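# Swing the fridge door wide open and leave it

## Task

Pull the refrigerator door open to a wide angle so that it stays open on its own, without the robot holding it, once you finish. Slamming the door open or closed counts as failure, and so does the robot toppling or finishing tilted.

## Robot and tools

ROBOT. TidyBot++: a mobile base (0.54 m long, 0.50 m wide, 0.38 m tall) on four powered casters, carrying one seven-joint arm with a two-finger gripper. The shoulder sits 0.12 m ahead of the base centre and 0.68 m above the floor. Segment lengths: upper arm 0.42 m, forearm 0.31 m, hand 0.31 m (wrist to the hand point). It starts folded, hand pointing down, reaching up to 0.08 m past the base front with the elbow up to 1.15 m high. Two cameras: base_camera (fixed on the base, 644x364) and wrist_camera (fisheye on the hand, looking where the hand points, 644x476). A calibration with intrinsics and base-frame poses is supplied; it can be slightly off.

FRAMES. Base frame: origin on the floor under the base centre, x forward, y left, z up. hand_pose is reported in it: the point between the finger pads, its z axis running along the fingers, its y axis the closing direction. The odometry frame is the base frame at the start of the scene. base_odometry counts wheel turns, so slipping looks like travel; heading is positive to the left, -3.142 to 3.142. base_tilt is in degrees, forward and right positive, with roughly 1 degree of fixed bias.

execute_actions. Arguments: "actions", a list holding one action or none (none just reports state and pictures), and optional "cameras" ("base_camera", "wrist_camera", "all"; missing, null or ["all"] gives both, [] gives none). An action may contain:
- "base": exactly one key, each a relative move from where the base last measured itself, not a pose. translate_m: metres, forward positive, -2 to 2. strafe_m: metres, left positive, -2 to 2. rotate_rad: radians, counter-clockwise from above positive, -6.3 to 6.3.
- "joints": one object for the single arm, keyed by joint name, each value an absolute target in radians (gripper unitless). joint_1_rad: any angle, spins the whole arm about vertical, positive is clockwise from above (opposite to rotate_rad). joint_2_rad: shoulder, -2.249 to 2.249. joint_3_rad: any angle, upper arm roll. joint_4_rad: elbow, -2.579 to 2.579. joint_5_rad: any angle, forearm roll. joint_6_rad: wrist, -2.099 to 2.099. joint_7_rad: any angle, hand roll; pointing down, positive is counter-clockwise from above, and at 1.57 the fingers part left/right. gripper_pos: 0 fully open to 1 fully closed; pad gap about 85 x (1 - gripper_pos) mm. Tolerances count as done within 0.039 rad (joints 1-4), 0.056 rad (5-7), 0.03 (gripper). Any-angle joints take the short way, so turn farther in steps below half a turn.
- "speeds": caps for this action only: translate_m and strafe_m 0.05-0.5 m/s, rotate_rad 0.1-1.57 rad/s; the maximum is the default. A base move needing over 8.667 s is refused; no action runs past 15 s.
An unknown key or an out-of-range number rejects the whole call with no motion. Joints or base left out may keep pushing toward earlier targets. If a call reports a stop, later motion calls in the same reply are skipped.

ARM GEOMETRY. With joint_1_rad 0, joint_3_rad 3.14, joint_5_rad 0 (near the start), the arm lies in the base's x-z plane. Angles from vertical (forward positive): upper arm = j2, forearm = j2 - j4, hand = j2 - j4 - j6. The hand point lies ahead of the shoulder by the sum of length x sin(angle), above it by the sum of length x cos(angle). A downward hand reaches at most about 0.94 m height, and only near the base. Arm joints move up to 1.39 rad/s (1.22 for joints 5-7).

wait: "seconds", 0 to 10; commands nothing and returns state and pictures.
zoom_image: "camera" (base_camera or wrist_camera) and "region" [x0, y0, x1, y1] in pixels of that camera's latest full image, origin top-left, at most 504x504.
finished_scene: "scene", the current scene's number; irreversible, reports success. The door must already stay open unaided.

RESULT LINES. base_status / joint_status: "done" (for the base, wheels turned the full amount even if slipping or blocked short); "off_target" (rested away from target, may still push); "contact_stop" or "time_out" (target dropped, holds where it stopped; the base reports contact_stop only when pushed after arriving, and its wheels keep pushing until the next base command). "joint command not followed" with "cause:" means a self-collision check withheld arm targets (the gripper still acts); named joints show "not_followed" and the targets may be retried on later actions. No check stops the arm hitting the base. on_its_own lists motion you did not command. motor_effort gives percent of maximum, positive toward higher joint values, with the peak of the last action in brackets; both are noisy and biased. "ARM HIT" flags a hard hit of the arm on the base or itself. A torque sensor reaching its limit (joints 1-4: 104.5 N m, warning 56.7; joints 5-7: 51.3, warning 29.4) freezes arm and gripper for 10 s and skips the rest of the call; the base keeps moving. MOTOR HOT warns from 60 °C; at 75 °C an OVER-TEMPERATURE FAULT lets the arm sink and unreached keys read "limit_stop_at_motor_heat"; resend those targets.

ACCURACY. Friction can leave joints slightly off while reporting done; repeating a target does nothing. Better: send last command + (desired - read). The hand usually lands 1-2 cm off, more when stretched; trust the cameras. Held loads make the arm sag; never command a read angle while holding. Odometry drifts a few cm and degrees over many moves.

AVOID. Swinging the door fast or letting it slam. Driving while the arm is snagged about 0.8 m or higher up, or pushing/pulling sideways hard on a raised hand: the robot can tip or lift wheels; retract the arm or back off to level it. Driving the arm into things, which causes torque faults. Leaving the gripper holding the door at the end. Blocked joints or base keep pushing harder with each correction. The robot holds its last command while you think.

Each tool is called as name(argument=value, ...) on one line, values as JSON.

## Session

execute_actions(actions=[])

Scene clock: 0.00 s.
base_odometry: x=+0.000 y=+0.000 heading=+0.000 (m, m, rad; odometry frame)
base_tilt: forward=+0.0 right=+0.0 (deg)
base_status: not commanded
joint_positions: joint_1_rad=+0.043 joint_2_rad=-0.350 joint_3_rad=+3.124 joint_4_rad=-2.497 joint_5_rad=-0.005 joint_6_rad=-0.918 joint_7_rad=+1.521 gripper_pos=+0.000
joint_status: not commanded
motor_effort: joint_1_rad=+0 joint_2_rad=-2 joint_3_rad=+0 joint_4_rad=+16 joint_5_rad=+1 joint_6_rad=+0 joint_7_rad=+0 (%)
hand_pose: x=+0.2617 y=-0.0015 z=+0.5953 quat_wxyz=(+0.000, +0.999, -0.039, +0.038) (m; base frame)
pictures: base_camera, wrist_camera
Images, in order (width x height): base_camera 644x364, wrist_camera 644x476.

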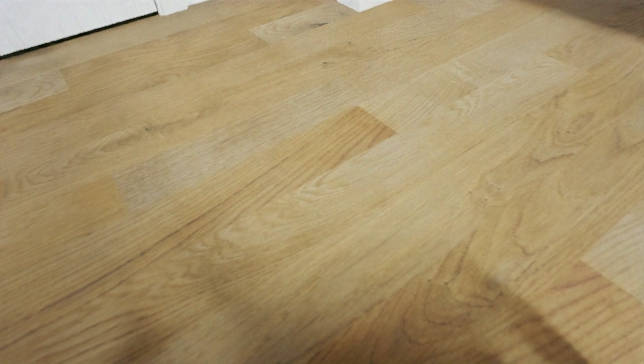

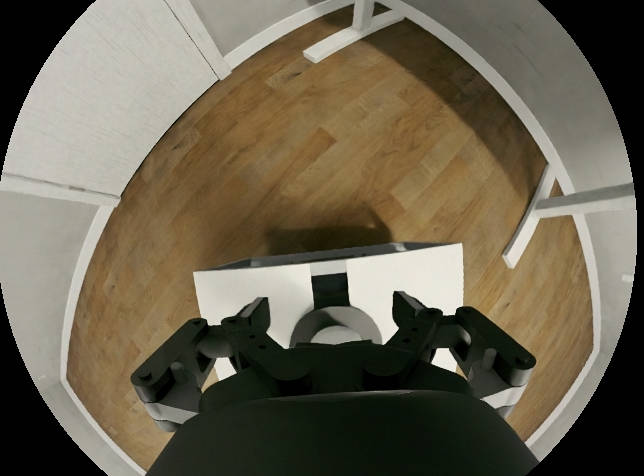

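execute_actions(actions=[{"joints":{"joint_2_rad":-0.7,"joint_4_rad":-1.4,"joint_6_rad":-1.2,"joint_1_rad":-1.5}}], cameras=["wrist_camera"])

execute_actions(actions=[{"joints":{"joint_1_rad":-3.1}}], cameras=["wrist_camera"])

Scene clock: 24.63 s.
base_odometry: x=+0.000 y=+0.000 heading=+0.000 (m, m, rad; odometry frame)
base_tilt: forward=+0.0 right=+0.1 (deg)
base_status: not commanded
joint_positions: joint_1_rad=-1.490 joint_2_rad=-0.693 joint_3_rad=+3.124 joint_4_rad=-1.417 joint_5_rad=-0.005 joint_6_rad=-1.166 joint_7_rad=+1.521 gripper_pos=+0.000
joint_status: all done
motor_effort: joint_1_rad=+1(1) joint_2_rad=+7(9) joint_3_rad=+1(1) joint_4_rad=+18(23) joint_5_rad=+1(1) joint_6_rad=+8(8) joint_7_rad=+0(0) (%)
hand_pose: x=+0.1267 y=+0.2349 z=+1.1430 quat_wxyz=(-0.409, +0.603, +0.542, +0.419) (m; base frame)
pictures: wrist_camera
camera_calibration (this result's frames):
wrist_camera: T_world_to_cam=[[0.99338, -0.0473259, -0.104674, 0.0120148], [-0.114549, -0.339342, -0.933662, 1.2165], [0.00866598, 0.939472, -0.342517, 0.304761], [0, 0, 0, 1]] pos_world=[0.124772, 0.127065, 1.24144]
Images, in order (width x height): wrist_camera 644x476.

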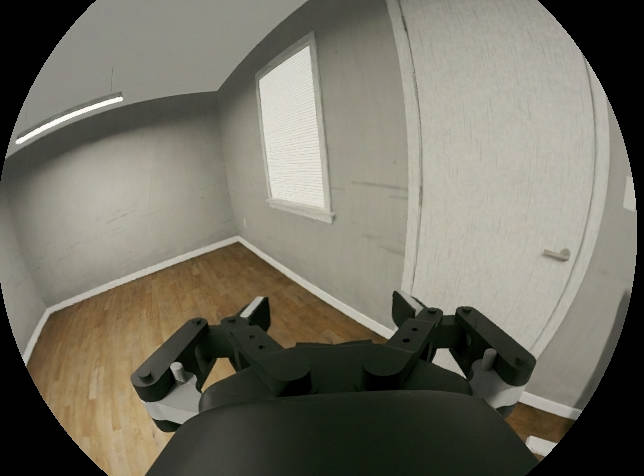

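Scene clock: 27.43 s.
base_odometry: x=+0.000 y=+0.000 heading=+0.000 (m, m, rad; odometry frame)
base_tilt: forward=+0.0 right=+0.0 (deg)
base_status: not commanded
joint_positions: joint_1_rad=-3.090 joint_2_rad=-0.693 joint_3_rad=+3.124 joint_4_rad=-1.417 joint_5_rad=-0.005 joint_6_rad=-1.166 joint_7_rad=+1.521 gripper_pos=+0.000
joint_status: all done
motor_effort: joint_1_rad=+1(0) joint_2_rad=+7(8) joint_3_rad=+1(1) joint_4_rad=+18(17) joint_5_rad=+1(1) joint_6_rad=+8(8) joint_7_rad=-1(0) (%)
hand_pose: x=-0.1160 y=+0.0008 z=+1.1430 quat_wxyz=(-0.586, +0.032, +0.810, -0.001) (m; base frame)
pictures: wrist_camera
camera_calibration (this result's frames):
wrist_camera: T_world_to_cam=[[0.0182741, 0.994339, -0.104674, 0.128052], [0.342546, -0.104582, -0.933662, 1.16211], [-0.939323, -0.018794, -0.342518, 0.417573], [0, 0, 0, 1]] pos_world=[-0.00817921, 0.00205613, 1.24144]
Images, in order (width x height): wrist_camera 644x476.

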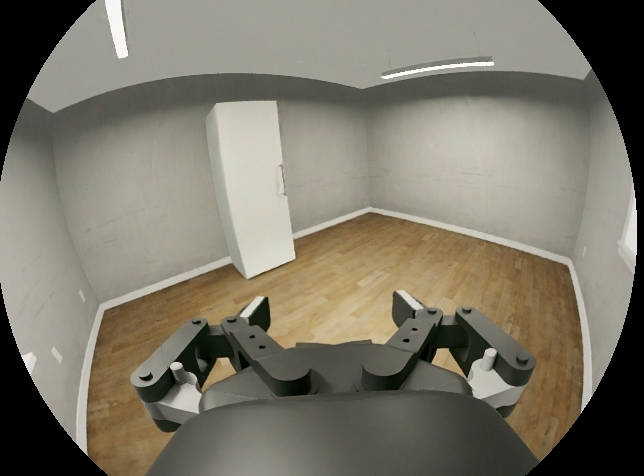

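zoom_image(camera="wrist_camera", region=[170, 90, 370, 290])

Region (170, 90, 370, 290) of wrist_camera's 644x476 image, scaled by 2.520.

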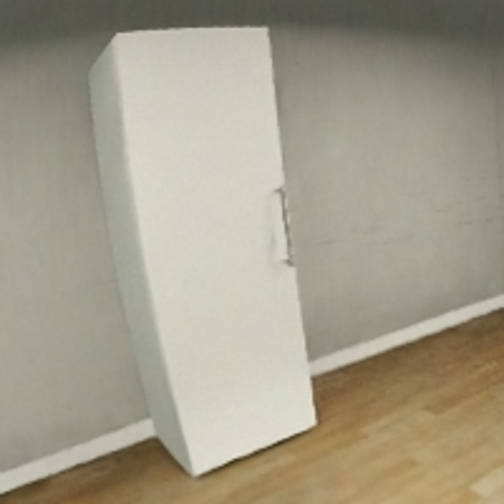

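execute_actions(actions=[{"base":{"rotate_rad":-2.52},"joints":{"joint_1_rad":0.06,"joint_3_rad":3.16,"joint_7_rad":1.6}}])

execute_actions(actions=[{"base":{"translate_m":1.0},"joints":{"joint_1_rad":0.0,"joint_2_rad":0.3,"joint_4_rad":-1.82,"joint_6_rad":0.57}}], cameras=[])

execute_actions(actions=[{"base":{"strafe_m":-1.06}}])

Scene clock: 58.83 s.
base_odometry: x=+0.000 y=+0.000 heading=-2.519 (m, m, rad; odometry frame)
base_tilt: forward=+0.0 right=+0.0 (deg)
base_status: done
joint_positions: joint_1_rad=-6.213 joint_2_rad=-0.694 joint_3_rad=+3.148 joint_4_rad=-1.417 joint_5_rad=-0.005 joint_6_rad=-1.167 joint_7_rad=+1.579 gripper_pos=+0.000
joint_status: all done
motor_effort: joint_1_rad=+0(1) joint_2_rad=+8(9) joint_3_rad=+0(0) joint_4_rad=+18(17) joint_5_rad=+1(1) joint_6_rad=+8(8) joint_7_rad=+0(0) (%)
hand_pose: x=+0.3528 y=-0.0166 z=+1.1434 quat_wxyz=(-0.020, -0.810, +0.028, -0.586) (m; base frame)
pictures: base_camera, wrist_camera
camera_calibration (this result's frames):
wrist_camera: T_world_to_cam=[[-0.037212, -0.997165, -0.0654055, 0.0784449], [-0.342037, 0.074207, -0.936752, 1.24807], [0.938949, -0.0124873, -0.343829, 0.196729], [0, 0, 0, 1]] pos_world=[0.245085, -0.0119361, 1.2419]
Images, in order (width x height): base_camera 644x364, wrist_camera 644x476.

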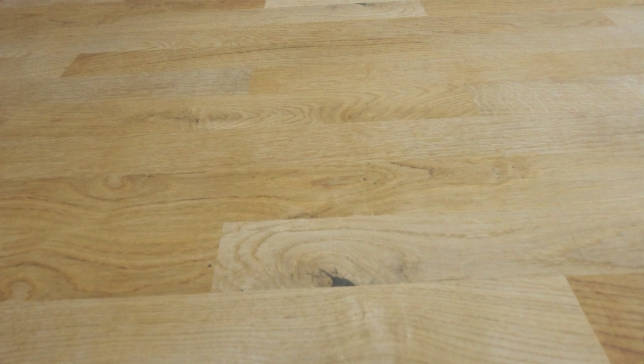

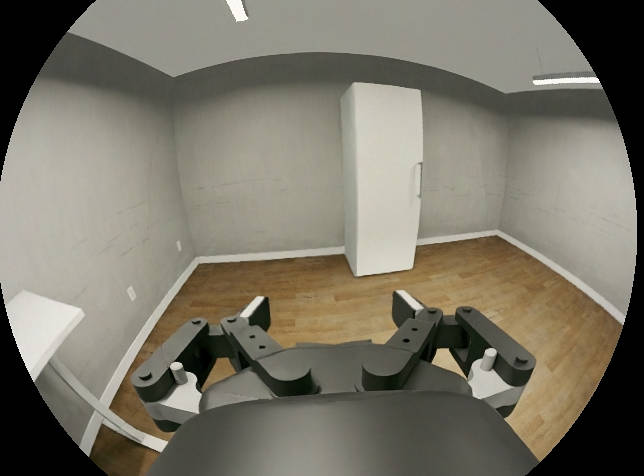

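Scene clock: 62.20 s.
base_odometry: x=-0.813 y=-0.582 heading=-2.520 (m, m, rad; odometry frame)
base_tilt: forward=+0.1 right=+0.0 (deg)
base_status: done
joint_positions: joint_1_rad=-6.270 joint_2_rad=+0.305 joint_3_rad=+3.149 joint_4_rad=-1.802 joint_5_rad=-0.005 joint_6_rad=+0.539 joint_7_rad=+1.579 gripper_pos=+0.000
joint_status: all done
motor_effort: joint_1_rad=+1(1) joint_2_rad=-31(36) joint_3_rad=+0(1) joint_4_rad=+21(23) joint_5_rad=+2(1) joint_6_rad=+8(9) joint_7_rad=+0(0) (%)
hand_pose: x=+0.8269 y=-0.0133 z=+0.9230 quat_wxyz=(-0.010, -0.706, +0.006, -0.708) (m; base frame)
pictures: none
No camera images: the call's "cameras" was empty. Leave "cameras" out to get every camera's image.

Scene clock: 65.70 s.
base_odometry: x=-1.431 y=+0.280 heading=-2.520 (m, m, rad; odometry frame)
base_tilt: forward=+0.0 right=+0.0 (deg)
base_status: done
joint_positions: joint_1_rad=-6.281 joint_2_rad=+0.305 joint_3_rad=+3.157 joint_4_rad=-1.802 joint_5_rad=-0.005 joint_6_rad=+0.539 joint_7_rad=+1.579 gripper_pos=+0.000
joint_status: not commanded
motor_effort: joint_1_rad=+0(2) joint_2_rad=-31(34) joint_3_rad=+0(2) joint_4_rad=+22(22) joint_5_rad=+1(1) joint_6_rad=+9(9) joint_7_rad=+0(0) (%)
hand_pose: x=+0.8270 y=-0.0102 z=+0.9229 quat_wxyz=(-0.010, -0.706, +0.004, -0.708) (m; base frame)
pictures: base_camera, wrist_camera
camera_calibration (this result's frames):
wrist_camera: T_world_to_cam=[[0.0307703, -0.998554, -0.0440893, 0.0121667], [-0.0320474, 0.0431019, -0.998557, 1.00362], [0.999013, 0.0321388, -0.0306748, -0.662531], [0, 0, 0, 1]] pos_world=[0.693666, -0.00981586, 0.982384]
Images, in order (width x height): base_camera 644x364, wrist_camera 644x476.

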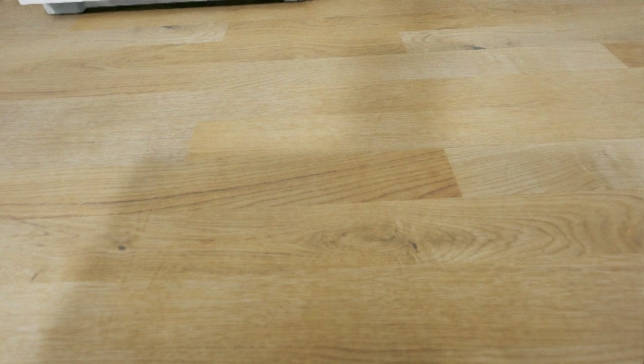

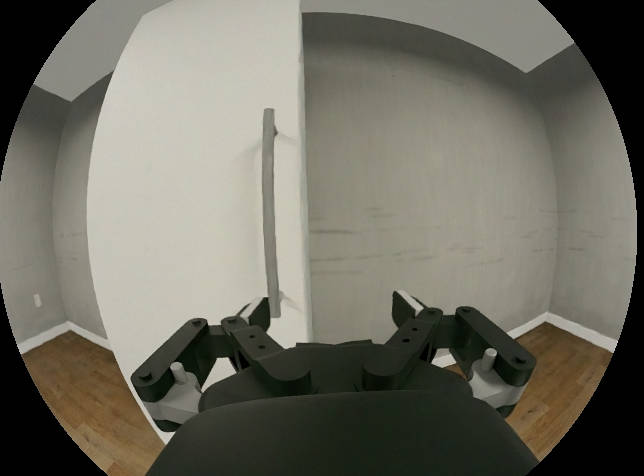

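execute_actions(actions=[{"base":{"strafe_m":0.095}}], cameras=["wrist_camera"])

execute_actions(actions=[{"base":{"translate_m":0.12}}])

Scene clock: 73.30 s.
base_odometry: x=-1.376 y=+0.202 heading=-2.520 (m, m, rad; odometry frame)
base_tilt: forward=+0.0 right=+0.0 (deg)
base_status: done
joint_positions: joint_1_rad=-6.286 joint_2_rad=+0.305 joint_3_rad=+3.158 joint_4_rad=-1.802 joint_5_rad=-0.005 joint_6_rad=+0.539 joint_7_rad=+1.579 gripper_pos=+0.000
joint_status: not commanded
motor_effort: joint_1_rad=+1(2) joint_2_rad=-31(32) joint_3_rad=+0(2) joint_4_rad=+21(21) joint_5_rad=+1(1) joint_6_rad=+8(8) joint_7_rad=+0(0) (%)
hand_pose: x=+0.8271 y=-0.0070 z=+0.9229 quat_wxyz=(-0.008, -0.706, +0.002, -0.708) (m; base frame)
pictures: wrist_camera
camera_calibration (this result's frames):
wrist_camera: T_world_to_cam=[[0.0352674, -0.998415, -0.0438624, 0.0114745], [-0.0322409, 0.0427302, -0.998566, 1.00365], [0.998858, 0.036631, -0.0306828, -0.662516], [0, 0, 0, 1]] pos_world=[0.693713, -0.00716106, 0.982384]
Images, in order (width x height): wrist_camera 644x476.

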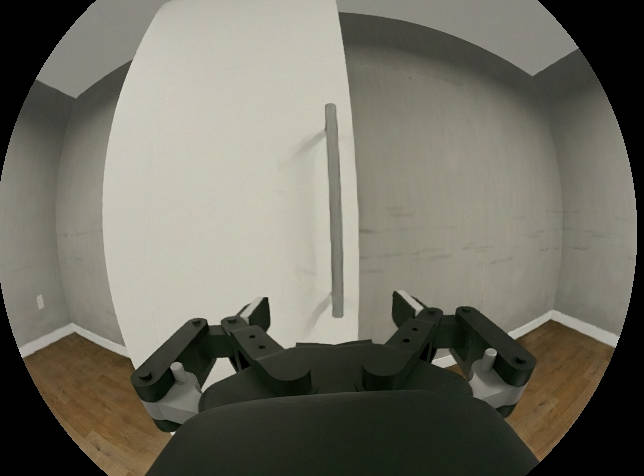

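Scene clock: 74.63 s.
base_odometry: x=-1.473 y=+0.132 heading=-2.520 (m, m, rad; odometry frame)
base_tilt: forward=+0.1 right=+0.0 (deg)
base_status: done
joint_positions: joint_1_rad=-6.286 joint_2_rad=+0.306 joint_3_rad=+3.158 joint_4_rad=-1.804 joint_5_rad=-0.005 joint_6_rad=+0.540 joint_7_rad=+1.579 gripper_pos=+0.000
joint_status: not commanded
motor_effort: joint_1_rad=+0(1) joint_2_rad=-31(35) joint_3_rad=+0(1) joint_4_rad=+21(22) joint_5_rad=+1(1) joint_6_rad=+9(9) joint_7_rad=+0(0) (%)
hand_pose: x=+0.8270 y=-0.0070 z=+0.9220 quat_wxyz=(-0.008, -0.707, +0.002, -0.707) (m; base frame)
pictures: base_camera, wrist_camera
camera_calibration (this result's frames):
wrist_camera: T_world_to_cam=[[0.0352057, -0.998415, -0.0439143, 0.0115349], [-0.0335281, 0.0427368, -0.998524, 1.00377], [0.998818, 0.0366261, -0.0319703, -0.661281], [0, 0, 0, 1]] pos_world=[0.693747, -0.00716127, 0.981656]
Images, in order (width x height): base_camera 644x364, wrist_camera 644x476.

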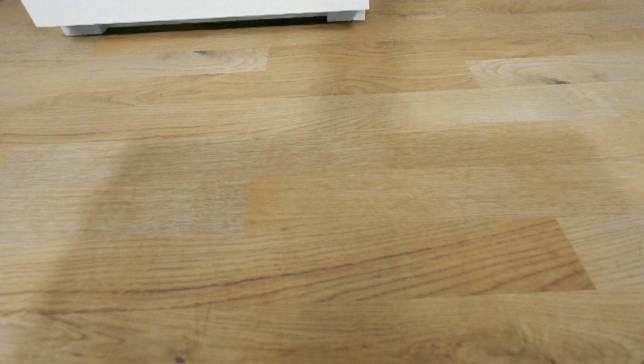

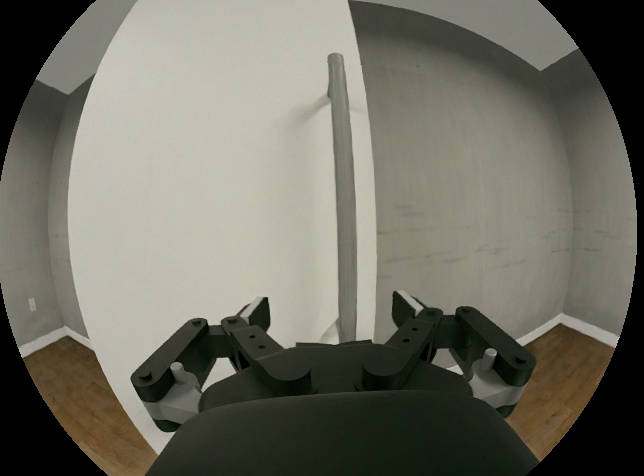

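execute_actions(actions=[{"base":{"translate_m":0.065},"joints":{"joint_1_rad":0.033}}], cameras=["wrist_camera"])

execute_actions(actions=[{"joints":{"gripper_pos":1}}], cameras=["wrist_camera"])

Scene clock: 87.03 s.
base_odometry: x=-1.526 y=+0.095 heading=-2.520 (m, m, rad; odometry frame)
base_tilt: forward=+0.0 right=+0.0 (deg)
base_status: done
joint_positions: joint_1_rad=-6.257 joint_2_rad=+0.305 joint_3_rad=+3.160 joint_4_rad=-1.804 joint_5_rad=-0.005 joint_6_rad=+0.540 joint_7_rad=+1.579 gripper_pos=+0.000
joint_status: all done
motor_effort: joint_1_rad=+0(2) joint_2_rad=-30(35) joint_3_rad=+0(1) joint_4_rad=+21(23) joint_5_rad=+2(1) joint_6_rad=+8(9) joint_7_rad=+0(1) (%)
hand_pose: x=+0.8262 y=-0.0292 z=+0.9221 quat_wxyz=(-0.020, -0.707, +0.013, -0.707) (m; base frame)
pictures: wrist_camera
camera_calibration (this result's frames):
wrist_camera: T_world_to_cam=[[0.00353344, -0.999059, -0.0432329, 0.0148505], [-0.0321187, 0.0430975, -0.998554, 1.00362], [0.999478, 0.00491692, -0.0319362, -0.66116], [0, 0, 0, 1]] pos_world=[0.692997, -0.0251659, 0.981692]
Images, in order (width x height): wrist_camera 644x476.

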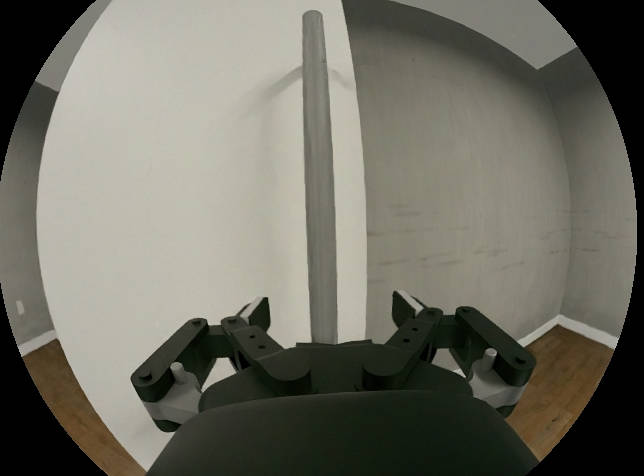

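Scene clock: 88.13 s.
base_odometry: x=-1.526 y=+0.095 heading=-2.520 (m, m, rad; odometry frame)
base_tilt: forward=+0.1 right=+0.0 (deg)
base_status: not commanded
joint_positions: joint_1_rad=-6.259 joint_2_rad=+0.304 joint_3_rad=+3.154 joint_4_rad=-1.806 joint_5_rad=-0.005 joint_6_rad=+0.540 joint_7_rad=+1.579 gripper_pos=+0.831
joint_status: gripper_pos off_target (ended at +0.831, target +1.000)
motor_effort: joint_1_rad=-1(8) joint_2_rad=-32(32) joint_3_rad=-1(6) joint_4_rad=+20(24) joint_5_rad=+2(2) joint_6_rad=+9(9) joint_7_rad=+1(1) (%)
hand_pose: x=+0.8258 y=-0.0239 z=+0.9221 quat_wxyz=(-0.016, -0.707, +0.011, -0.707) (m; base frame)
pictures: wrist_camera
camera_calibration (this result's frames):
wrist_camera: T_world_to_cam=[[0.0116633, -0.99894, -0.0445377, 0.0146253], [-0.032684, 0.0441361, -0.998491, 1.00381], [0.999398, 0.0131014, -0.0321345, -0.66036], [0, 0, 0, 1]] pos_world=[0.6926, -0.0210431, 0.981731]
Images, in order (width x height): wrist_camera 644x476.

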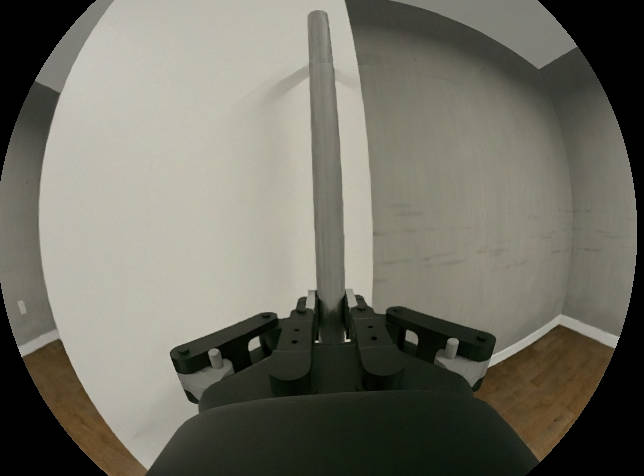

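execute_actions(actions=[{"base":{"translate_m":-0.1},"joints":{"joint_1_rad":0.0},"speeds":{"translate_m":0.05}}])

Scene clock: 96.57 s.
base_odometry: x=-1.445 y=+0.153 heading=-2.520 (m, m, rad; odometry frame)
base_tilt: forward=+0.1 right=+0.0 (deg)
base_status: done
joint_positions: joint_1_rad=-6.285 joint_2_rad=+0.304 joint_3_rad=+3.160 joint_4_rad=-1.812 joint_5_rad=-0.005 joint_6_rad=+0.551 joint_7_rad=+1.579 gripper_pos=+0.832
joint_status: all done
motor_effort: joint_1_rad=+2(4) joint_2_rad=-33(42) joint_3_rad=+0(3) joint_4_rad=+20(24) joint_5_rad=+2(2) joint_6_rad=+9(11) joint_7_rad=+1(1) (%)
hand_pose: x=+0.8251 y=-0.0095 z=+0.9221 quat_wxyz=(-0.010, -0.705, +0.003, -0.709) (m; base frame)
pictures: base_camera, wrist_camera
camera_calibration (this result's frames):
wrist_camera: T_world_to_cam=[[0.03175, -0.998587, -0.0426118, 0.0107515], [-0.0284416, 0.0417134, -0.998725, 0.999846], [0.999091, 0.0329215, -0.027077, -0.66405], [0, 0, 0, 1]] pos_world=[0.691542, -0.00910917, 0.981049]
Images, in order (width x height): base_camera 644x364, wrist_camera 644x476.

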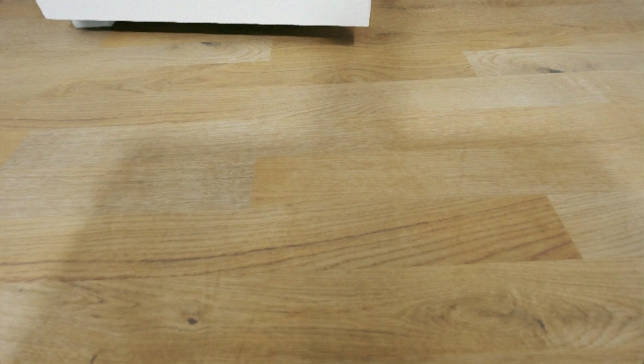

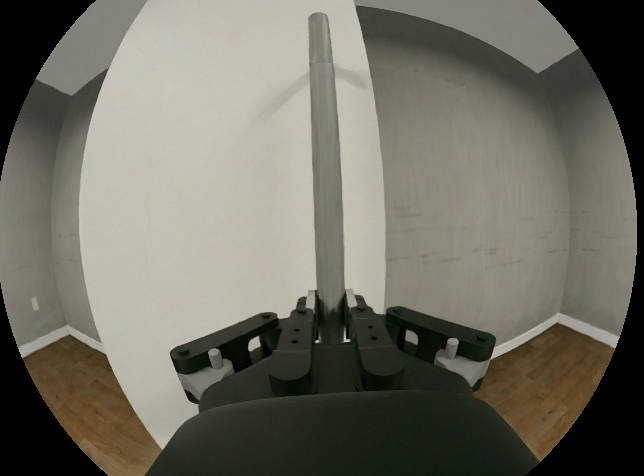

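execute_actions(actions=[{"base":{"translate_m":-0.13},"joints":{"joint_1_rad":-0.09},"speeds":{"translate_m":0.12}}], cameras=[])

execute_actions(actions=[{"base":{"strafe_m":0.14},"joints":{"joint_1_rad":0.10},"speeds":{"strafe_m":0.2}}])

Scene clock: 117.37 s.
base_odometry: x=-1.339 y=+0.229 heading=-2.520 (m, m, rad; odometry frame)
base_tilt: forward=+0.1 right=+0.0 (deg)
base_status: done
joint_positions: joint_1_rad=-6.367 joint_2_rad=+0.299 joint_3_rad=+3.164 joint_4_rad=-1.819 joint_5_rad=-0.006 joint_6_rad=+0.552 joint_7_rad=+1.579 gripper_pos=+0.836
joint_status: all done
motor_effort: joint_1_rad=-1(7) joint_2_rad=-31(35) joint_3_rad=-1(5) joint_4_rad=+20(24) joint_5_rad=+2(4) joint_6_rad=+8(10) joint_7_rad=+0(1) (%)
hand_pose: x=+0.8214 y=+0.0458 z=+0.9217 quat_wxyz=(+0.018, -0.705, -0.024, -0.708) (m; base frame)
pictures: none
No camera images: the call's "cameras" was empty. Leave "cameras" out to get every camera's image.

Scene clock: 118.80 s.
base_odometry: x=-1.258 y=+0.115 heading=-2.520 (m, m, rad; odometry frame)
base_tilt: forward=+0.1 right=+0.1 (deg)
base_status: done
joint_positions: joint_1_rad=-6.175 joint_2_rad=+0.299 joint_3_rad=+3.168 joint_4_rad=-1.819 joint_5_rad=-0.006 joint_6_rad=+0.552 joint_7_rad=+1.579 gripper_pos=+0.837
joint_status: all done
motor_effort: joint_1_rad=-2(5) joint_2_rad=-31(31) joint_3_rad=-1(4) joint_4_rad=+23(24) joint_5_rad=+2(4) joint_6_rad=+9(10) joint_7_rad=+1(1) (%)
hand_pose: x=+0.8171 y=-0.0911 z=+0.9217 quat_wxyz=(-0.052, -0.704, +0.044, -0.707) (m; base frame)
pictures: base_camera, wrist_camera
camera_calibration (this result's frames):
wrist_camera: T_world_to_cam=[[-0.085599, -0.995457, -0.0416956, 0.024805], [-0.0248763, 0.0439715, -0.998723, 0.999987], [0.996019, -0.0844525, -0.0285272, -0.660158], [0, 0, 0, 1]] pos_world=[0.68453, -0.0750307, 0.980912]
Images, in order (width x height): base_camera 644x364, wrist_camera 644x476.

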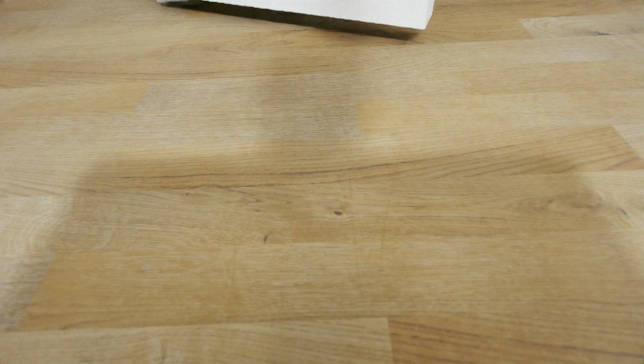

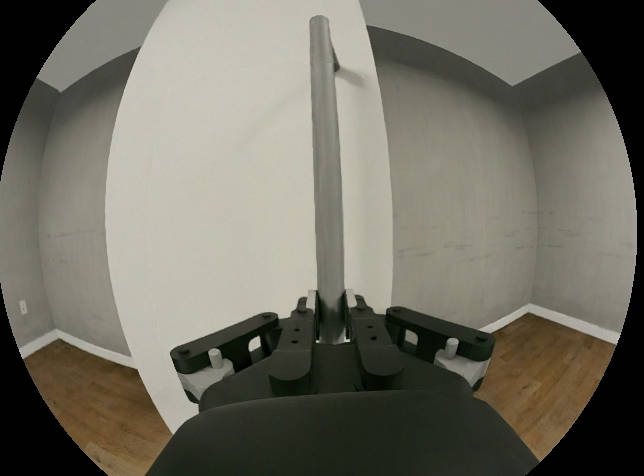

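execute_actions(actions=[{"base":{"translate_m":-0.09},"joints":{"joint_1_rad":0.0},"speeds":{"translate_m":0.15}}], cameras=[])

execute_actions(actions=[{"base":{"strafe_m":0.31},"joints":{"joint_1_rad":0.36},"speeds":{"strafe_m":0.3}}], cameras=[])

execute_actions(actions=[{"base":{"strafe_m":0.255},"joints":{"joint_1_rad":0.57},"speeds":{"strafe_m":0.25}}])

Scene clock: 129.33 s.
base_odometry: x=-1.184 y=+0.167 heading=-2.520 (m, m, rad; odometry frame)
base_tilt: forward=+0.0 right=+0.0 (deg)
base_status: done
joint_positions: joint_1_rad=-6.266 joint_2_rad=+0.296 joint_3_rad=+3.170 joint_4_rad=-1.822 joint_5_rad=-0.007 joint_6_rad=+0.552 joint_7_rad=+1.579 gripper_pos=+0.840
joint_status: all done
motor_effort: joint_1_rad=-1(6) joint_2_rad=-30(35) joint_3_rad=-2(5) joint_4_rad=+21(27) joint_5_rad=+3(5) joint_6_rad=+8(11) joint_7_rad=+1(1) (%)
hand_pose: x=+0.8213 y=-0.0292 z=+0.9216 quat_wxyz=(-0.021, -0.706, +0.013, -0.708) (m; base frame)
pictures: none
No camera images: the call's "cameras" was empty. Leave "cameras" out to get every camera's image.

Scene clock: 131.30 s.
base_odometry: x=-1.003 y=-0.085 heading=-2.520 (m, m, rad; odometry frame)
base_tilt: forward=+0.0 right=+0.0 (deg)
base_status: done
joint_positions: joint_1_rad=-5.901 joint_2_rad=+0.296 joint_3_rad=+3.176 joint_4_rad=-1.823 joint_5_rad=-0.007 joint_6_rad=+0.552 joint_7_rad=+1.579 gripper_pos=+0.842
joint_status: all done
motor_effort: joint_1_rad=-4(8) joint_2_rad=-31(33) joint_3_rad=-3(6) joint_4_rad=+22(25) joint_5_rad=+3(5) joint_6_rad=+9(11) joint_7_rad=+1(1) (%)
hand_pose: x=+0.7632 y=-0.2809 z=+0.9216 quat_wxyz=(-0.151, -0.691, +0.142, -0.692) (m; base frame)
pictures: none
No camera images: the call's "cameras" was empty. Leave "cameras" out to get every camera's image.

Scene clock: 133.17 s.
base_odometry: x=-0.855 y=-0.292 heading=-2.520 (m, m, rad; odometry frame)
base_tilt: forward=+0.0 right=+0.0 (deg)
base_status: done
joint_positions: joint_1_rad=-5.678 joint_2_rad=+0.295 joint_3_rad=+3.186 joint_4_rad=-1.824 joint_5_rad=-0.011 joint_6_rad=+0.552 joint_7_rad=+1.579 gripper_pos=+0.842
joint_status: all done
motor_effort: joint_1_rad=-8(8) joint_2_rad=-29(32) joint_3_rad=-5(7) joint_4_rad=+22(26) joint_5_rad=+4(5) joint_6_rad=+8(11) joint_7_rad=+1(1) (%)
hand_pose: x=+0.6805 y=-0.4219 z=+0.9215 quat_wxyz=(-0.231, -0.670, +0.223, -0.670) (m; base frame)
pictures: base_camera, wrist_camera
camera_calibration (this result's frames):
wrist_camera: T_world_to_cam=[[-0.5672, -0.822568, -0.0408087, 0.0836904], [-0.00121757, 0.0503879, -0.998729, 0.997498], [0.823579, -0.566429, -0.0295815, -0.637113], [0, 0, 0, 1]] pos_world=[0.573397, -0.3423, 0.980798]
Images, in order (width x height): base_camera 644x364, wrist_camera 644x476.

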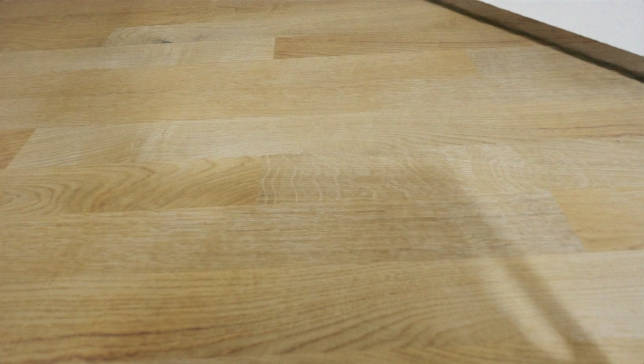

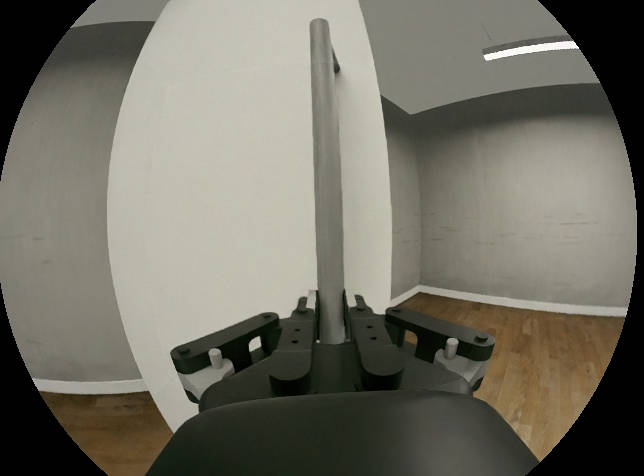

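execute_actions(actions=[{"base":{"strafe_m":0.28},"joints":{"joint_1_rad":0.72},"speeds":{"strafe_m":0.2}}], cameras=[])

execute_actions(actions=[{"base":{"strafe_m":0.14},"joints":{"joint_1_rad":0.70},"speeds":{"strafe_m":0.1}}])

Scene clock: 141.97 s.
base_odometry: x=-0.692 y=-0.520 heading=-2.520 (m, m, rad; odometry frame)
base_tilt: forward=+0.0 right=+0.0 (deg)
base_status: done
joint_positions: joint_1_rad=-5.526 joint_2_rad=+0.292 joint_3_rad=+3.187 joint_4_rad=-1.828 joint_5_rad=-0.014 joint_6_rad=+0.552 joint_7_rad=+1.579 gripper_pos=+0.846
joint_status: all done
motor_effort: joint_1_rad=-9(10) joint_2_rad=-29(33) joint_3_rad=-7(8) joint_4_rad=+22(27) joint_5_rad=+5(5) joint_6_rad=+8(11) joint_7_rad=+0(1) (%)
hand_pose: x=+0.6085 y=-0.5016 z=+0.9214 quat_wxyz=(-0.281, -0.651, +0.275, -0.650) (m; base frame)
pictures: none
No camera images: the call's "cameras" was empty. Leave "cameras" out to get every camera's image.

Scene clock: 143.90 s.
base_odometry: x=-0.610 y=-0.634 heading=-2.520 (m, m, rad; odometry frame)
base_tilt: forward=+0.0 right=+0.0 (deg)
base_status: done
joint_positions: joint_1_rad=-5.527 joint_2_rad=+0.286 joint_3_rad=+3.202 joint_4_rad=-1.835 joint_5_rad=-0.021 joint_6_rad=+0.552 joint_7_rad=+1.579 gripper_pos=+0.854
joint_status: joint_1_rad off_target (ended at -5.527, target -5.583)
motor_effort: joint_1_rad=-10(14) joint_2_rad=-28(32) joint_3_rad=-8(10) joint_4_rad=+25(28) joint_5_rad=+5(7) joint_6_rad=+9(11) joint_7_rad=+0(0) (%)
hand_pose: x=+0.6000 y=-0.5066 z=+0.9214 quat_wxyz=(-0.286, -0.648, +0.281, -0.647) (m; base frame)
pictures: base_camera, wrist_camera
camera_calibration (this result's frames):
wrist_camera: T_world_to_cam=[[-0.698979, -0.713729, -0.0449451, 0.10634], [0.00910952, 0.0539567, -0.998502, 0.996991], [0.715085, -0.698341, -0.0312128, -0.618963], [0, 0, 0, 1]] pos_world=[0.507859, -0.410143, 0.980957]
Images, in order (width x height): base_camera 644x364, wrist_camera 644x476.

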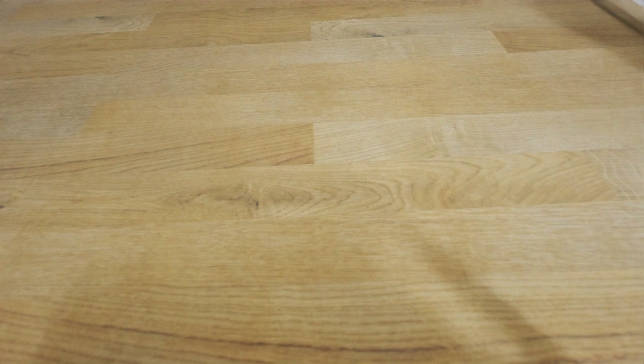

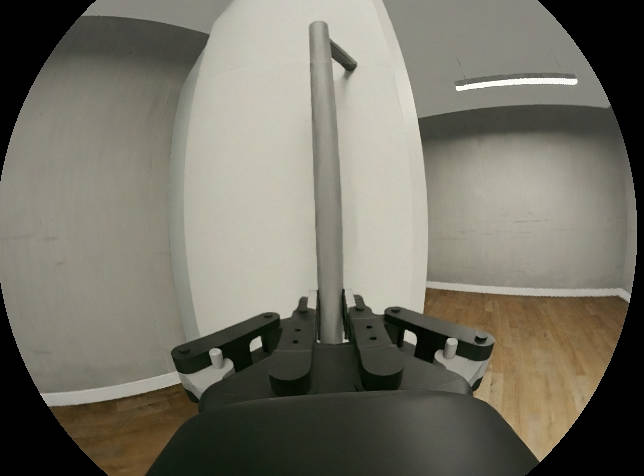

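execute_actions(actions=[{"joints":{"gripper_pos":0.6,"joint_1_rad":0.78,"joint_2_rad":0.34,"joint_4_rad":-1.76}}])

Scene clock: 152.17 s.
base_odometry: x=-0.610 y=-0.634 heading=-2.520 (m, m, rad; odometry frame)
base_tilt: forward=+0.0 right=+0.0 (deg)
base_status: not commanded
joint_positions: joint_1_rad=-5.509 joint_2_rad=+0.333 joint_3_rad=+3.171 joint_4_rad=-1.774 joint_5_rad=-0.021 joint_6_rad=+0.552 joint_7_rad=+1.579 gripper_pos=+0.600
joint_status: all done
motor_effort: joint_1_rad=+1(11) joint_2_rad=-32(34) joint_3_rad=+0(8) joint_4_rad=+21(26) joint_5_rad=+2(6) joint_6_rad=+9(10) joint_7_rad=+0(0) (%)
hand_pose: x=+0.6196 y=-0.5167 z=+0.9236 quat_wxyz=(-0.282, -0.644, +0.277, -0.655) (m; base frame)
pictures: base_camera, wrist_camera
camera_calibration (this result's frames):
wrist_camera: T_world_to_cam=[[-0.689031, -0.722871, -0.0519011, 0.108439], [0.0235534, 0.0492407, -0.998509, 0.988125], [0.724349, -0.689226, -0.0169022, -0.654271], [0, 0, 0, 1]] pos_world=[0.525365, -0.421209, 0.981222]
Images, in order (width x height): base_camera 644x364, wrist_camera 644x476.

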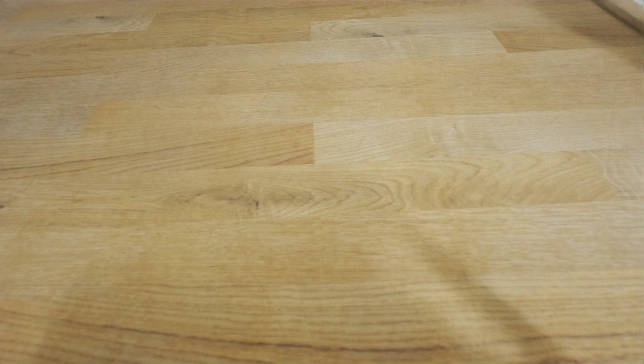

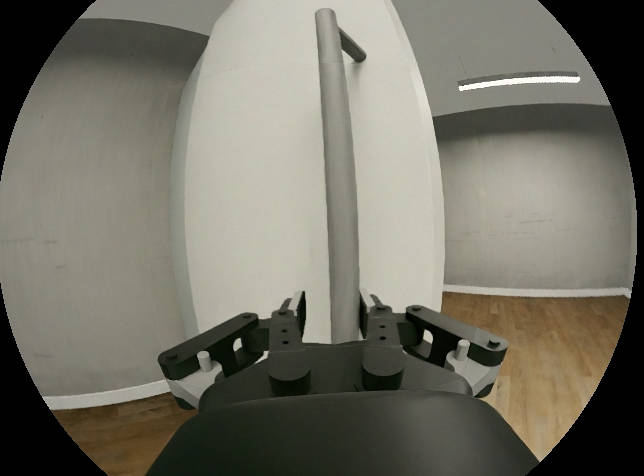

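execute_actions(actions=[{"joints":{"gripper_pos":1}}], cameras=[])

execute_actions(actions=[{"base":{"strafe_m":0.09},"joints":{"joint_1_rad":0.76},"speeds":{"strafe_m":0.08}}])

Scene clock: 159.53 s.
base_odometry: x=-0.610 y=-0.634 heading=-2.520 (m, m, rad; odometry frame)
base_tilt: forward=+0.0 right=+0.0 (deg)
base_status: not commanded
joint_positions: joint_1_rad=-5.499 joint_2_rad=+0.333 joint_3_rad=+3.171 joint_4_rad=-1.774 joint_5_rad=-0.021 joint_6_rad=+0.552 joint_7_rad=+1.579 gripper_pos=+0.823
joint_status: gripper_pos off_target (ended at +0.823, target +1.000)
motor_effort: joint_1_rad=-2(3) joint_2_rad=-31(32) joint_3_rad=-1(3) joint_4_rad=+22(26) joint_5_rad=+1(3) joint_6_rad=+9(11) joint_7_rad=+0(0) (%)
hand_pose: x=+0.6142 y=-0.5219 z=+0.9236 quat_wxyz=(-0.285, -0.643, +0.280, -0.653) (m; base frame)
pictures: none
No camera images: the call's "cameras" was empty. Leave "cameras" out to get every camera's image.

Scene clock: 161.37 s.
base_odometry: x=-0.558 y=-0.706 heading=-2.522 (m, m, rad; odometry frame)
base_tilt: forward=+0.1 right=+0.1 (deg)
base_status: done
joint_positions: joint_1_rad=-5.476 joint_2_rad=+0.418 joint_3_rad=+3.193 joint_4_rad=-1.667 joint_5_rad=-0.021 joint_6_rad=+0.555 joint_7_rad=+1.579 gripper_pos=+0.828
joint_status: joint_1_rad off_target (ended at -5.476, target -5.523)
motor_effort: joint_1_rad=-10(12) joint_2_rad=-50(52) joint_3_rad=-7(8) joint_4_rad=+4(23) joint_5_rad=+5(5) joint_6_rad=+7(9) joint_7_rad=+1(1) (%)
hand_pose: x=+0.6179 y=-0.5679 z=+0.9248 quat_wxyz=(-0.306, -0.630, +0.286, -0.654) (m; base frame)
pictures: base_camera, wrist_camera
camera_calibration (this result's frames):
wrist_camera: T_world_to_cam=[[-0.725308, -0.68732, -0.038976, 0.100976], [0.0343502, 0.0204131, -0.999201, 0.969567], [0.687567, -0.726068, 0.00880378, -0.710236], [0, 0, 0, 1]] pos_world=[0.528269, -0.466068, 0.978981]
Images, in order (width x height): base_camera 644x364, wrist_camera 644x476.

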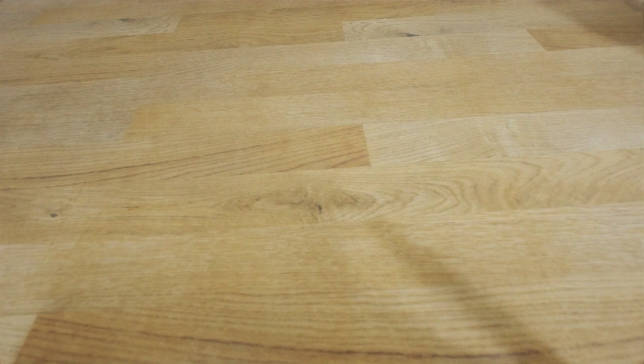

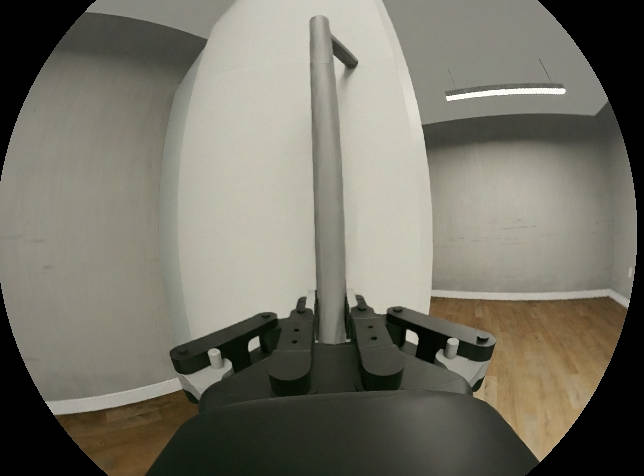

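The door has reached its stop at about 90°. I'll unload the arm, release, and retract.

execute_actions(actions=[{"joints":{"gripper_pos":0.6,"joint_1_rad":0.84,"joint_2_rad":0.41,"joint_4_rad":-1.67}}], cameras=[])

execute_actions(actions=[{"joints":{"joint_2_rad":0.1,"joint_4_rad":-2.05}}], cameras=["wrist_camera"])

wait(seconds=4)

Scene clock: 170.37 s.
base_odometry: x=-0.558 y=-0.707 heading=-2.521 (m, m, rad; odometry frame)
base_tilt: forward=+0.0 right=+0.0 (deg)
base_status: not commanded
joint_positions: joint_1_rad=-5.459 joint_2_rad=+0.400 joint_3_rad=+3.165 joint_4_rad=-1.680 joint_5_rad=-0.021 joint_6_rad=+0.555 joint_7_rad=+1.579 gripper_pos=+0.600
joint_status: all done
motor_effort: joint_1_rad=+1(10) joint_2_rad=-35(50) joint_3_rad=+0(8) joint_4_rad=+21(22) joint_5_rad=+1(4) joint_6_rad=+9(10) joint_7_rad=+0(1) (%)
hand_pose: x=+0.6163 y=-0.5608 z=+0.9303 quat_wxyz=(-0.300, -0.628, +0.287, -0.658) (m; base frame)
pictures: none
No camera images: the call's "cameras" was empty. Leave "cameras" out to get every camera's image.

Scene clock: 171.90 s.
base_odometry: x=-0.558 y=-0.707 heading=-2.521 (m, m, rad; odometry frame)
base_tilt: forward=+0.0 right=+0.0 (deg)
base_status: not commanded
joint_positions: joint_1_rad=-5.457 joint_2_rad=+0.103 joint_3_rad=+3.165 joint_4_rad=-2.031 joint_5_rad=-0.021 joint_6_rad=+0.555 joint_7_rad=+1.579 gripper_pos=+0.600
joint_status: all done
motor_effort: joint_1_rad=+0(0) joint_2_rad=-24(36) joint_3_rad=+0(0) joint_4_rad=+21(22) joint_5_rad=+1(1) joint_6_rad=+9(9) joint_7_rad=+0(0) (%)
hand_pose: x=+0.5280 y=-0.4668 z=+0.9303 quat_wxyz=(-0.291, -0.644, +0.298, -0.641) (m; base frame)
pictures: wrist_camera
camera_calibration (this result's frames):
wrist_camera: T_world_to_cam=[[-0.723078, -0.688192, -0.0595785, 0.123076], [0.0157329, 0.06982, -0.997436, 1.00728], [0.690587, -0.722161, -0.039658, -0.529839], [0, 0, 0, 1]] pos_world=[0.439046, -0.368257, 0.99102]
Images, in order (width x height): wrist_camera 644x476.

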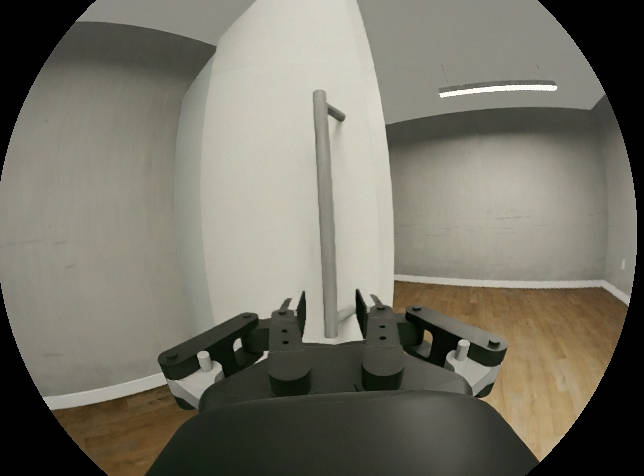

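Scene clock: 175.90 s.
base_odometry: x=-0.558 y=-0.707 heading=-2.521 (m, m, rad; odometry frame)
base_tilt: forward=+0.0 right=+0.0 (deg)
base_status: not commanded
joint_positions: joint_1_rad=-5.457 joint_2_rad=+0.103 joint_3_rad=+3.165 joint_4_rad=-2.031 joint_5_rad=-0.021 joint_6_rad=+0.555 joint_7_rad=+1.579 gripper_pos=+0.600
joint_status: all done
motor_effort: joint_1_rad=+0(0) joint_2_rad=-23(36) joint_3_rad=+0(0) joint_4_rad=+22(22) joint_5_rad=+1(1) joint_6_rad=+8(9) joint_7_rad=+0(0) (%)
hand_pose: x=+0.5280 y=-0.4668 z=+0.9303 quat_wxyz=(-0.291, -0.644, +0.298, -0.641) (m; base frame)
wait: 4.00 s; at rest by 0.27 s
pictures: base_camera, wrist_camera
camera_calibration (this result's frames):
wrist_camera: T_world_to_cam=[[-0.723097, -0.688173, -0.0595789, 0.123079], [0.0157349, 0.0698201, -0.997435, 1.00728], [0.690568, -0.72218, -0.0396583, -0.529836], [0, 0, 0, 1]] pos_world=[0.439036, -0.368266, 0.99102]
Images, in order (width x height): base_camera 644x364, wrist_camera 644x476.

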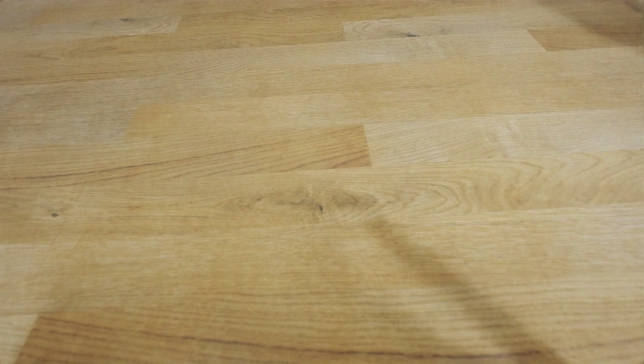

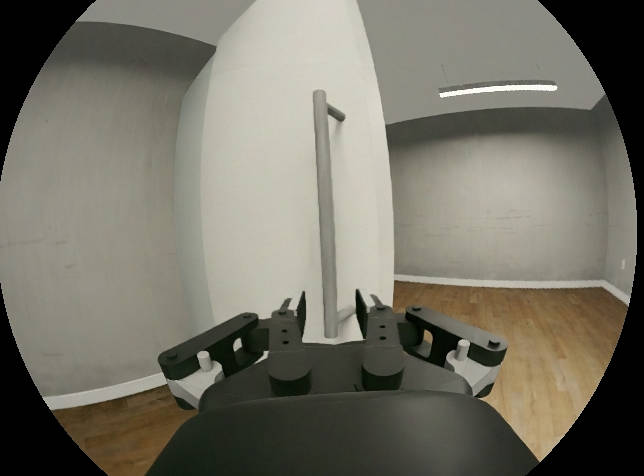

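finished_scene(scene=1)

The scene is finished: the task was done.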